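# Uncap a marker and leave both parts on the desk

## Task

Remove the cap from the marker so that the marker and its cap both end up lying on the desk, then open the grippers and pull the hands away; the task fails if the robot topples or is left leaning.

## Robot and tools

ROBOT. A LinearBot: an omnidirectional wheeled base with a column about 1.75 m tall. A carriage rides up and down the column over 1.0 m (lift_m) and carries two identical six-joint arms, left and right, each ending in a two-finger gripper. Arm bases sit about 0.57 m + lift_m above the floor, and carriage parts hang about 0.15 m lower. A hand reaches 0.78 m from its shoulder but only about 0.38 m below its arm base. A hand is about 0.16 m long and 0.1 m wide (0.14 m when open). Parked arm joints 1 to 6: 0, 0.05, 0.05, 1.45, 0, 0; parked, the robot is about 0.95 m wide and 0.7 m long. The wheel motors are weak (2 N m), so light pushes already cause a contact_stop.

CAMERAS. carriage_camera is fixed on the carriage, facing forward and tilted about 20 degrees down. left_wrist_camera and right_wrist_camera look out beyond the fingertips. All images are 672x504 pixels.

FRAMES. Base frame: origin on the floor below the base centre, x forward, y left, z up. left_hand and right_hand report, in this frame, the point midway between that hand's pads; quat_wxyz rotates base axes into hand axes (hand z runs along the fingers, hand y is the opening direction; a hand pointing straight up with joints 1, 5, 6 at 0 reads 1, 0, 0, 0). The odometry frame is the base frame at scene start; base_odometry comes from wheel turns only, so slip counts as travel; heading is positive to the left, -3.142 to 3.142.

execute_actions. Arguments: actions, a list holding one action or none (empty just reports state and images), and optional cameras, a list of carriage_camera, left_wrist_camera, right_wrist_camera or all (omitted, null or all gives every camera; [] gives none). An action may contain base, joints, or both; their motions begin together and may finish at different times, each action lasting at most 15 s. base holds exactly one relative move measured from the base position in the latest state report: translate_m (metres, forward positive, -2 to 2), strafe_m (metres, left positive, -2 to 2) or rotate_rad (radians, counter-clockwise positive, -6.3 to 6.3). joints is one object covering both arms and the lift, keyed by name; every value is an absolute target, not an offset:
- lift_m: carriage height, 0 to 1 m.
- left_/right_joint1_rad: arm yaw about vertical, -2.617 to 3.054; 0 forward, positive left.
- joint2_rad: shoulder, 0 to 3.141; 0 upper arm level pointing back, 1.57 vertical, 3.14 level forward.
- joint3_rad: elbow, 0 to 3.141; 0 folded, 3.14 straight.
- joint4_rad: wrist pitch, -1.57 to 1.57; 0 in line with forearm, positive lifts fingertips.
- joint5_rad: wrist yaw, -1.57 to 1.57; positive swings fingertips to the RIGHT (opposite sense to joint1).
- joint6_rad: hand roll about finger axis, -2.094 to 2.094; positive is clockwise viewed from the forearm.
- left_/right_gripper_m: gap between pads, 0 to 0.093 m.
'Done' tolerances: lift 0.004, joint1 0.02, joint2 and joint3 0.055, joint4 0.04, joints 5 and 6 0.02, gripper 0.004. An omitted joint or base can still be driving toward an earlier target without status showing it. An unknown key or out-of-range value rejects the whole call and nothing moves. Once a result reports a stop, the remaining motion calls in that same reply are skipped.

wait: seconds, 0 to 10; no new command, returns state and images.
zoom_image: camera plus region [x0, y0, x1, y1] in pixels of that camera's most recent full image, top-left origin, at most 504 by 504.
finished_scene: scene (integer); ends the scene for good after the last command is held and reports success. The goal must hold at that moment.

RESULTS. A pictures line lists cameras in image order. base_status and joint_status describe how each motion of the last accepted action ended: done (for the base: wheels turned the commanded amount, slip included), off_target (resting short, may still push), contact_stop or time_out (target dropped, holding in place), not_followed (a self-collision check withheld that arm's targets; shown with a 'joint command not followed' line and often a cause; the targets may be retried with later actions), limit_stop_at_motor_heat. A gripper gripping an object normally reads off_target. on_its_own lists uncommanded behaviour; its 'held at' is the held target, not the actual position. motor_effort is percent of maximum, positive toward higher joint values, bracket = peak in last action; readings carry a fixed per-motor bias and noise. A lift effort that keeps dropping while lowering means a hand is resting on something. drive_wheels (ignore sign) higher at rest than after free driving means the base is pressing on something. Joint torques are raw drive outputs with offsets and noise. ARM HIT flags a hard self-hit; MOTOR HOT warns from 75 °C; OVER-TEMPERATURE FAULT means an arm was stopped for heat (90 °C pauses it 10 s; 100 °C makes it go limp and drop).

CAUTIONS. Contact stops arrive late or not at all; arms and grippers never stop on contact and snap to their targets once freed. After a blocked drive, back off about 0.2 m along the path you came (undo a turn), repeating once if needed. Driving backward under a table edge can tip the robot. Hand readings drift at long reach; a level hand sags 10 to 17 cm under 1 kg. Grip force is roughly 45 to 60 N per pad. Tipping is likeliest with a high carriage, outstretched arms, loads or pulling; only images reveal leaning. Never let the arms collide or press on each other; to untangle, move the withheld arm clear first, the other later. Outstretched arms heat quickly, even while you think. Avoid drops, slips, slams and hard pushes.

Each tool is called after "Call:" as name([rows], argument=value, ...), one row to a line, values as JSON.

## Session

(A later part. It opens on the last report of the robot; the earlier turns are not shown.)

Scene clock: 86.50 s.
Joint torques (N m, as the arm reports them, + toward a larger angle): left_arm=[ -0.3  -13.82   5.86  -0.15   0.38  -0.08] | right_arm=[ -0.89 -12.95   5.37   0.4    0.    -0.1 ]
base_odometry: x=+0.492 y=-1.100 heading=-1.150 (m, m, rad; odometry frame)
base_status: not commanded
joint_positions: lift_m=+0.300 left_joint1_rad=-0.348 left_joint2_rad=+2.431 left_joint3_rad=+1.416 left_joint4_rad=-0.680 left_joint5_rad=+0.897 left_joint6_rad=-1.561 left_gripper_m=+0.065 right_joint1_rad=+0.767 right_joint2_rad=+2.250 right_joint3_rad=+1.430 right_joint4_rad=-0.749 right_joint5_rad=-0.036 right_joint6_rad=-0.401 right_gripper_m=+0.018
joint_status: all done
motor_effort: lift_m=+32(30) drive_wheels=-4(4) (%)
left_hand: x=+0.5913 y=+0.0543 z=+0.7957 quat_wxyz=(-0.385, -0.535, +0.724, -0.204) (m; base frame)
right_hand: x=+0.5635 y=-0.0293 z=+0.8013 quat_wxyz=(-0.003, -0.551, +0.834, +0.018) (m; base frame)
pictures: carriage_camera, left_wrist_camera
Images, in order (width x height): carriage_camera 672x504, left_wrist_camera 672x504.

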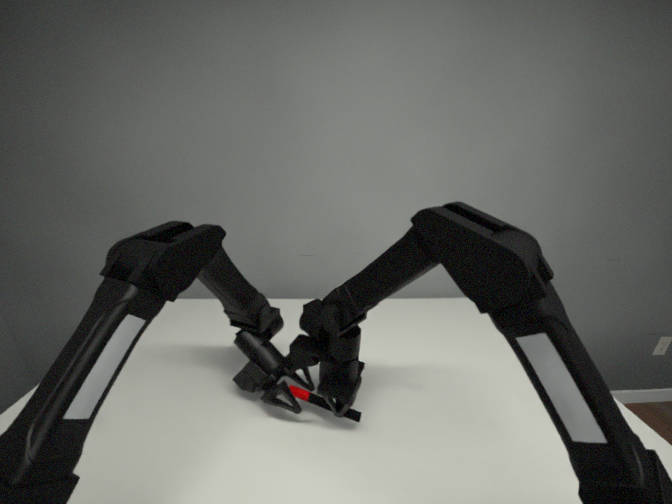

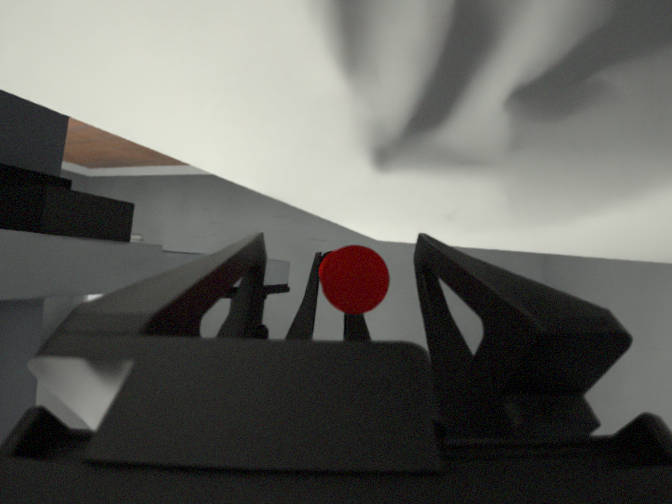

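Call:
execute_actions([
  {"joints":{"left_gripper_m":0,"lift_m":0.26}},
], cameras=["carriage_camera","left_wrist_camera"])

Call:
zoom_image(camera="carriage_camera", region=[200,290,400,450])

Call:
execute_actions([
  {"joints":{"left_joint1_rad":-0.2}},
], cameras=["carriage_camera"])

Call:
zoom_image(camera="carriage_camera", region=[200,290,400,450])

Scene clock: 90.57 s.
Joint torques (N m, as the arm reports them, + toward a larger angle): left_arm=[ -0.24 -14.     5.87  -0.15   0.35  -0.08] | right_arm=[ -1.26 -13.2    5.67   0.35   0.03  -0.1 ]
base_odometry: x=+0.492 y=-1.100 heading=-1.150 (m, m, rad; odometry frame)
base_status: not commanded
joint_positions: lift_m=+0.260 left_joint1_rad=-0.348 left_joint2_rad=+2.433 left_joint3_rad=+1.416 left_joint4_rad=-0.681 left_joint5_rad=+0.899 left_joint6_rad=-1.561 left_gripper_m=+0.018 right_joint1_rad=+0.767 right_joint2_rad=+2.255 right_joint3_rad=+1.430 right_joint4_rad=-0.746 right_joint5_rad=-0.042 right_joint6_rad=-0.404 right_gripper_m=+0.018
joint_status: left_gripper_m off_target (ended at +0.018, target +0.000); the others done
motor_effort: lift_m=+24(24) drive_wheels=+4(5) (%)
left_hand: x=+0.5908 y=+0.0543 z=+0.7558 quat_wxyz=(-0.387, -0.535, +0.723, -0.204) (m; base frame)
right_hand: x=+0.5627 y=-0.0287 z=+0.7600 quat_wxyz=(-0.004, -0.553, +0.833, +0.021) (m; base frame)
pictures: carriage_camera, left_wrist_camera
Images, in order (width x height): carriage_camera 672x504, left_wrist_camera 672x504.

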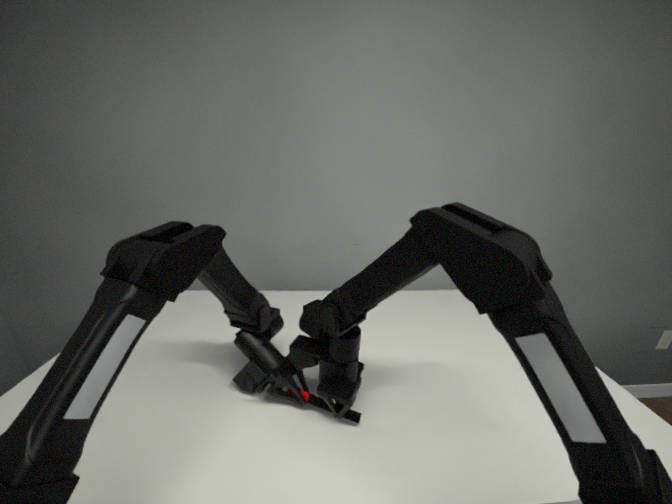

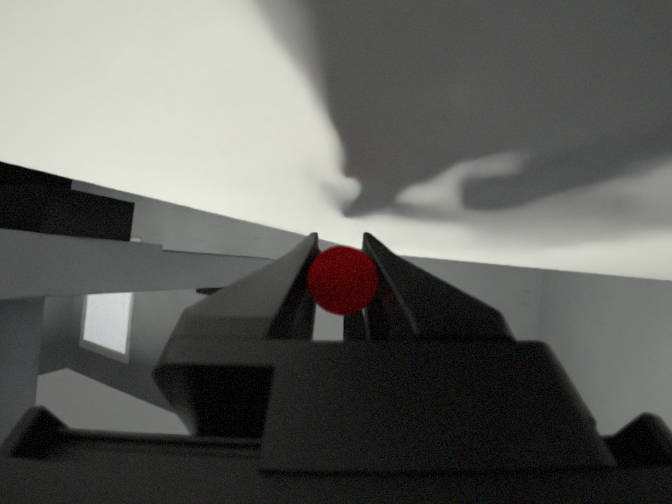

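Region (200, 290, 400, 450) of carriage_camera's 672x504 image, scaled by 2.520, with more detail than that image has; it fills the top 403 rows of this view, and the rest is white.

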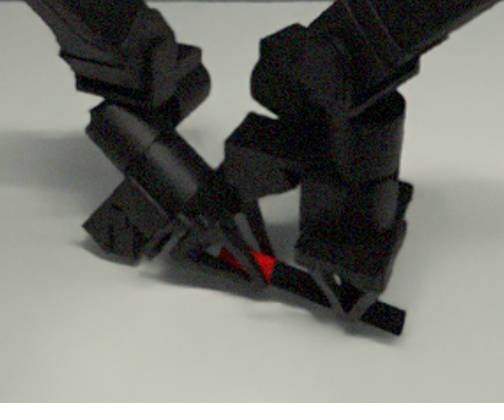

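Scene clock: 91.43 s.
Joint torques (N m, as the arm reports them, + toward a larger angle): left_arm=[ -0.78 -13.93   5.85  -0.08   0.33  -0.08] | right_arm=[ -0.96 -13.46   5.5    0.21   0.    -0.12]
base_odometry: x=+0.492 y=-1.100 heading=-1.150 (m, m, rad; odometry frame)
base_status: not commanded
joint_positions: lift_m=+0.260 left_joint1_rad=-0.191 left_joint2_rad=+2.433 left_joint3_rad=+1.416 left_joint4_rad=-0.689 left_joint5_rad=+0.901 left_joint6_rad=-1.561 left_gripper_m=+0.018 right_joint1_rad=+0.765 right_joint2_rad=+2.255 right_joint3_rad=+1.430 right_joint4_rad=-0.728 right_joint5_rad=-0.036 right_joint6_rad=-0.404 right_gripper_m=+0.018
joint_status: all done
motor_effort: lift_m=+22(25) drive_wheels=-4(5) (%)
left_hand: x=+0.6254 y=+0.1058 z=+0.7563 quat_wxyz=(-0.373, -0.591, +0.677, -0.231) (m; base frame)
right_hand: x=+0.5674 y=-0.0271 z=+0.7600 quat_wxyz=(+0.006, -0.552, +0.834, +0.019) (m; base frame)
pictures: carriage_camera
Images, in order (width x height): carriage_camera 672x504.

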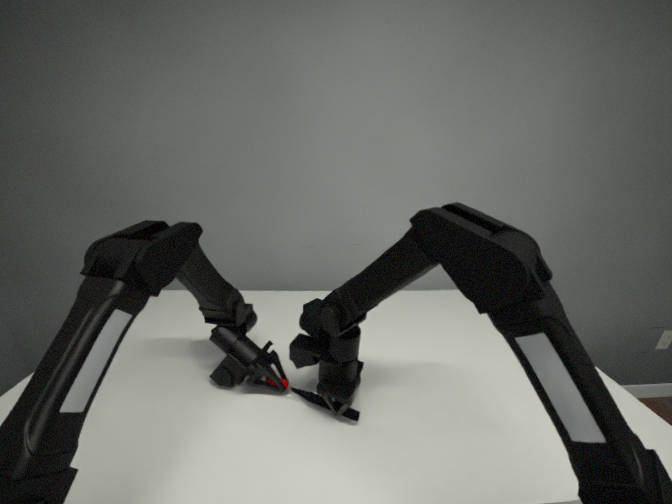

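Region (200, 290, 400, 450) of carriage_camera's 672x504 image, scaled by 2.520, with more detail than that image has; it fills the top 403 rows of this view, and the rest is white.

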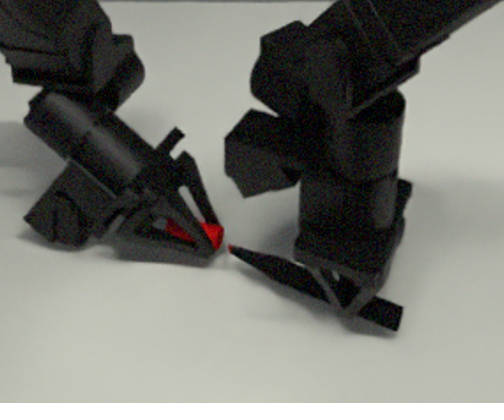

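Call:
execute_actions([
  {"joints":{"left_joint1_rad":-0.05,"lift_m":0.238}},
], cameras=["carriage_camera","left_wrist_camera"])

Call:
execute_actions([
  {"joints":{"left_gripper_m":0.06,"right_gripper_m":0.06}},
], cameras=[])

Call:
execute_actions([
  {"joints":{"lift_m":0.36}},
], cameras=[])

Call:
execute_actions([
  {"base":{"translate_m":-0.3},"joints":{"left_joint2_rad":0.6,"left_joint3_rad":0.5,"right_joint2_rad":0.6,"right_joint3_rad":0.5,"right_joint1_rad":0}},
], cameras=["carriage_camera"])

Scene clock: 98.07 s.
Joint torques (N m, as the arm reports them, + toward a larger angle): left_arm=[ -0.82 -12.46   5.08   0.07   0.2   -0.08] | right_arm=[ -1.   -13.65   5.48   0.24  -0.02  -0.1 ]
base_odometry: x=+0.492 y=-1.100 heading=-1.150 (m, m, rad; odometry frame)
base_status: not commanded
joint_positions: lift_m=+0.238 left_joint1_rad=-0.040 left_joint2_rad=+2.414 left_joint3_rad=+1.429 left_joint4_rad=-0.695 left_joint5_rad=+0.913 left_joint6_rad=-1.561 left_gripper_m=+0.018 right_joint1_rad=+0.765 right_joint2_rad=+2.258 right_joint3_rad=+1.430 right_joint4_rad=-0.735 right_joint5_rad=-0.036 right_joint6_rad=-0.404 right_gripper_m=+0.018
joint_status: all done
motor_effort: lift_m=+24(23) drive_wheels=-4(5) (%)
left_hand: x=+0.6591 y=+0.1583 z=+0.7453 quat_wxyz=(-0.350, -0.635, +0.633, -0.271) (m; base frame)
right_hand: x=+0.5659 y=-0.0285 z=+0.7372 quat_wxyz=(+0.001, -0.552, +0.834, +0.019) (m; base frame)
pictures: carriage_camera, left_wrist_camera
Images, in order (width x height): carriage_camera 672x504, left_wrist_camera 672x504.

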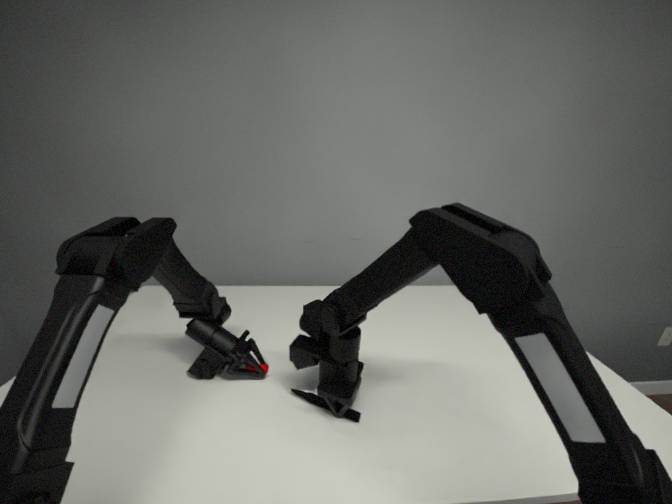

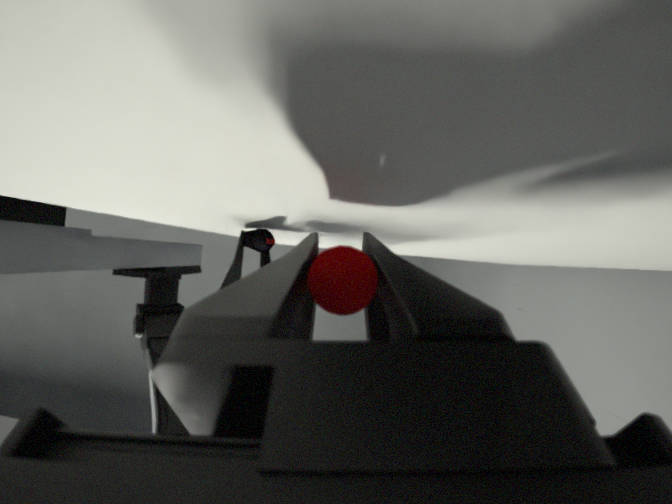

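Scene clock: 98.70 s.
Joint torques (N m, as the arm reports them, + toward a larger angle): left_arm=[ -0.83 -12.43   5.12   0.06   0.21  -0.08] | right_arm=[ -0.94 -13.42   5.48   0.29  -0.04  -0.11]
base_odometry: x=+0.492 y=-1.100 heading=-1.150 (m, m, rad; odometry frame)
base_status: not commanded
joint_positions: lift_m=+0.238 left_joint1_rad=-0.040 left_joint2_rad=+2.414 left_joint3_rad=+1.429 left_joint4_rad=-0.695 left_joint5_rad=+0.913 left_joint6_rad=-1.561 left_gripper_m=+0.060 right_joint1_rad=+0.765 right_joint2_rad=+2.258 right_joint3_rad=+1.430 right_joint4_rad=-0.735 right_joint5_rad=-0.036 right_joint6_rad=-0.404 right_gripper_m=+0.060
joint_status: all done
motor_effort: lift_m=+23(23) drive_wheels=-4(4) (%)
left_hand: x=+0.6591 y=+0.1583 z=+0.7453 quat_wxyz=(-0.350, -0.635, +0.633, -0.271) (m; base frame)
right_hand: x=+0.5659 y=-0.0285 z=+0.7372 quat_wxyz=(+0.001, -0.552, +0.834, +0.019) (m; base frame)
pictures: none
No camera images: the call's "cameras" was empty. Leave "cameras" out to get every camera's image.

Scene clock: 100.00 s.
Joint torques (N m, as the arm reports them, + toward a larger angle): left_arm=[ -0.84 -13.61   5.06  -0.03   0.29  -0.08] | right_arm=[ -0.79 -13.     5.46   0.26  -0.02  -0.09]
base_odometry: x=+0.492 y=-1.100 heading=-1.150 (m, m, rad; odometry frame)
base_status: not commanded
joint_positions: lift_m=+0.360 left_joint1_rad=-0.040 left_joint2_rad=+2.428 left_joint3_rad=+1.429 left_joint4_rad=-0.693 left_joint5_rad=+0.904 left_joint6_rad=-1.562 left_gripper_m=+0.060 right_joint1_rad=+0.765 right_joint2_rad=+2.251 right_joint3_rad=+1.430 right_joint4_rad=-0.737 right_joint5_rad=-0.037 right_joint6_rad=-0.404 right_gripper_m=+0.060
joint_status: all done
motor_effort: lift_m=+29(37) drive_wheels=+4(5) (%)
left_hand: x=+0.6568 y=+0.1594 z=+0.8602 quat_wxyz=(-0.351, -0.638, +0.632, -0.264) (m; base frame)
right_hand: x=+0.5663 y=-0.0280 z=+0.8612 quat_wxyz=(+0.003, -0.552, +0.834, +0.019) (m; base frame)
pictures: none
No camera images: the call's "cameras" was empty. Leave "cameras" out to get every camera's image.

Scene clock: 102.57 s.
Joint torques (N m, as the arm reports them, + toward a larger angle): left_arm=[-0.84 -0.19  6.61  1.75  0.18  0.  ] | right_arm=[-1.11 -0.12  6.63  1.59  0.   -0.1 ]
base_odometry: x=+0.369 y=-0.826 heading=-1.150 (m, m, rad; odometry frame)
base_status: done
joint_positions: lift_m=+0.360 left_joint1_rad=-0.040 left_joint2_rad=+0.610 left_joint3_rad=+0.517 left_joint4_rad=-0.686 left_joint5_rad=+0.903 left_joint6_rad=-1.562 left_gripper_m=+0.060 right_joint1_rad=+0.007 right_joint2_rad=+0.606 right_joint3_rad=+0.510 right_joint4_rad=-0.738 right_joint5_rad=-0.035 right_joint6_rad=-0.404 right_gripper_m=+0.060
joint_status: all done
motor_effort: lift_m=+30(29) drive_wheels=-3(35) (%)
left_hand: x=+0.4578 y=+0.1675 z=+1.1015 quat_wxyz=(-0.047, -0.451, +0.717, -0.529) (m; base frame)
right_hand: x=+0.4997 y=-0.3022 z=+1.0446 quat_wxyz=(+0.356, -0.196, +0.912, -0.055) (m; base frame)
pictures: carriage_camera
Images, in order (width x height): carriage_camera 672x504.

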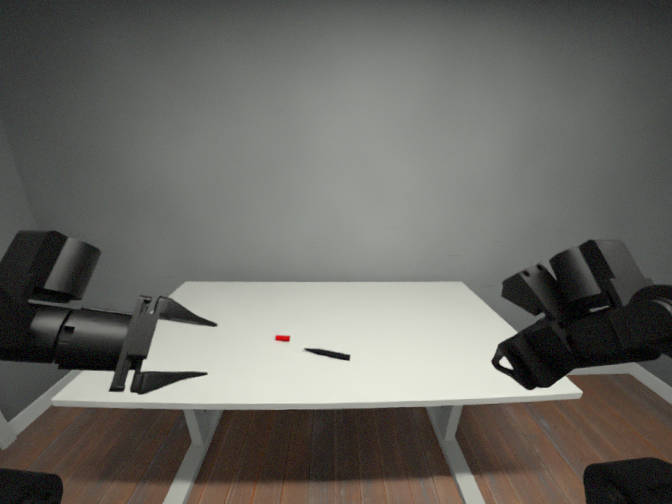

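Call:
finished_scene(scene=1)

The scene is finished: the task was done.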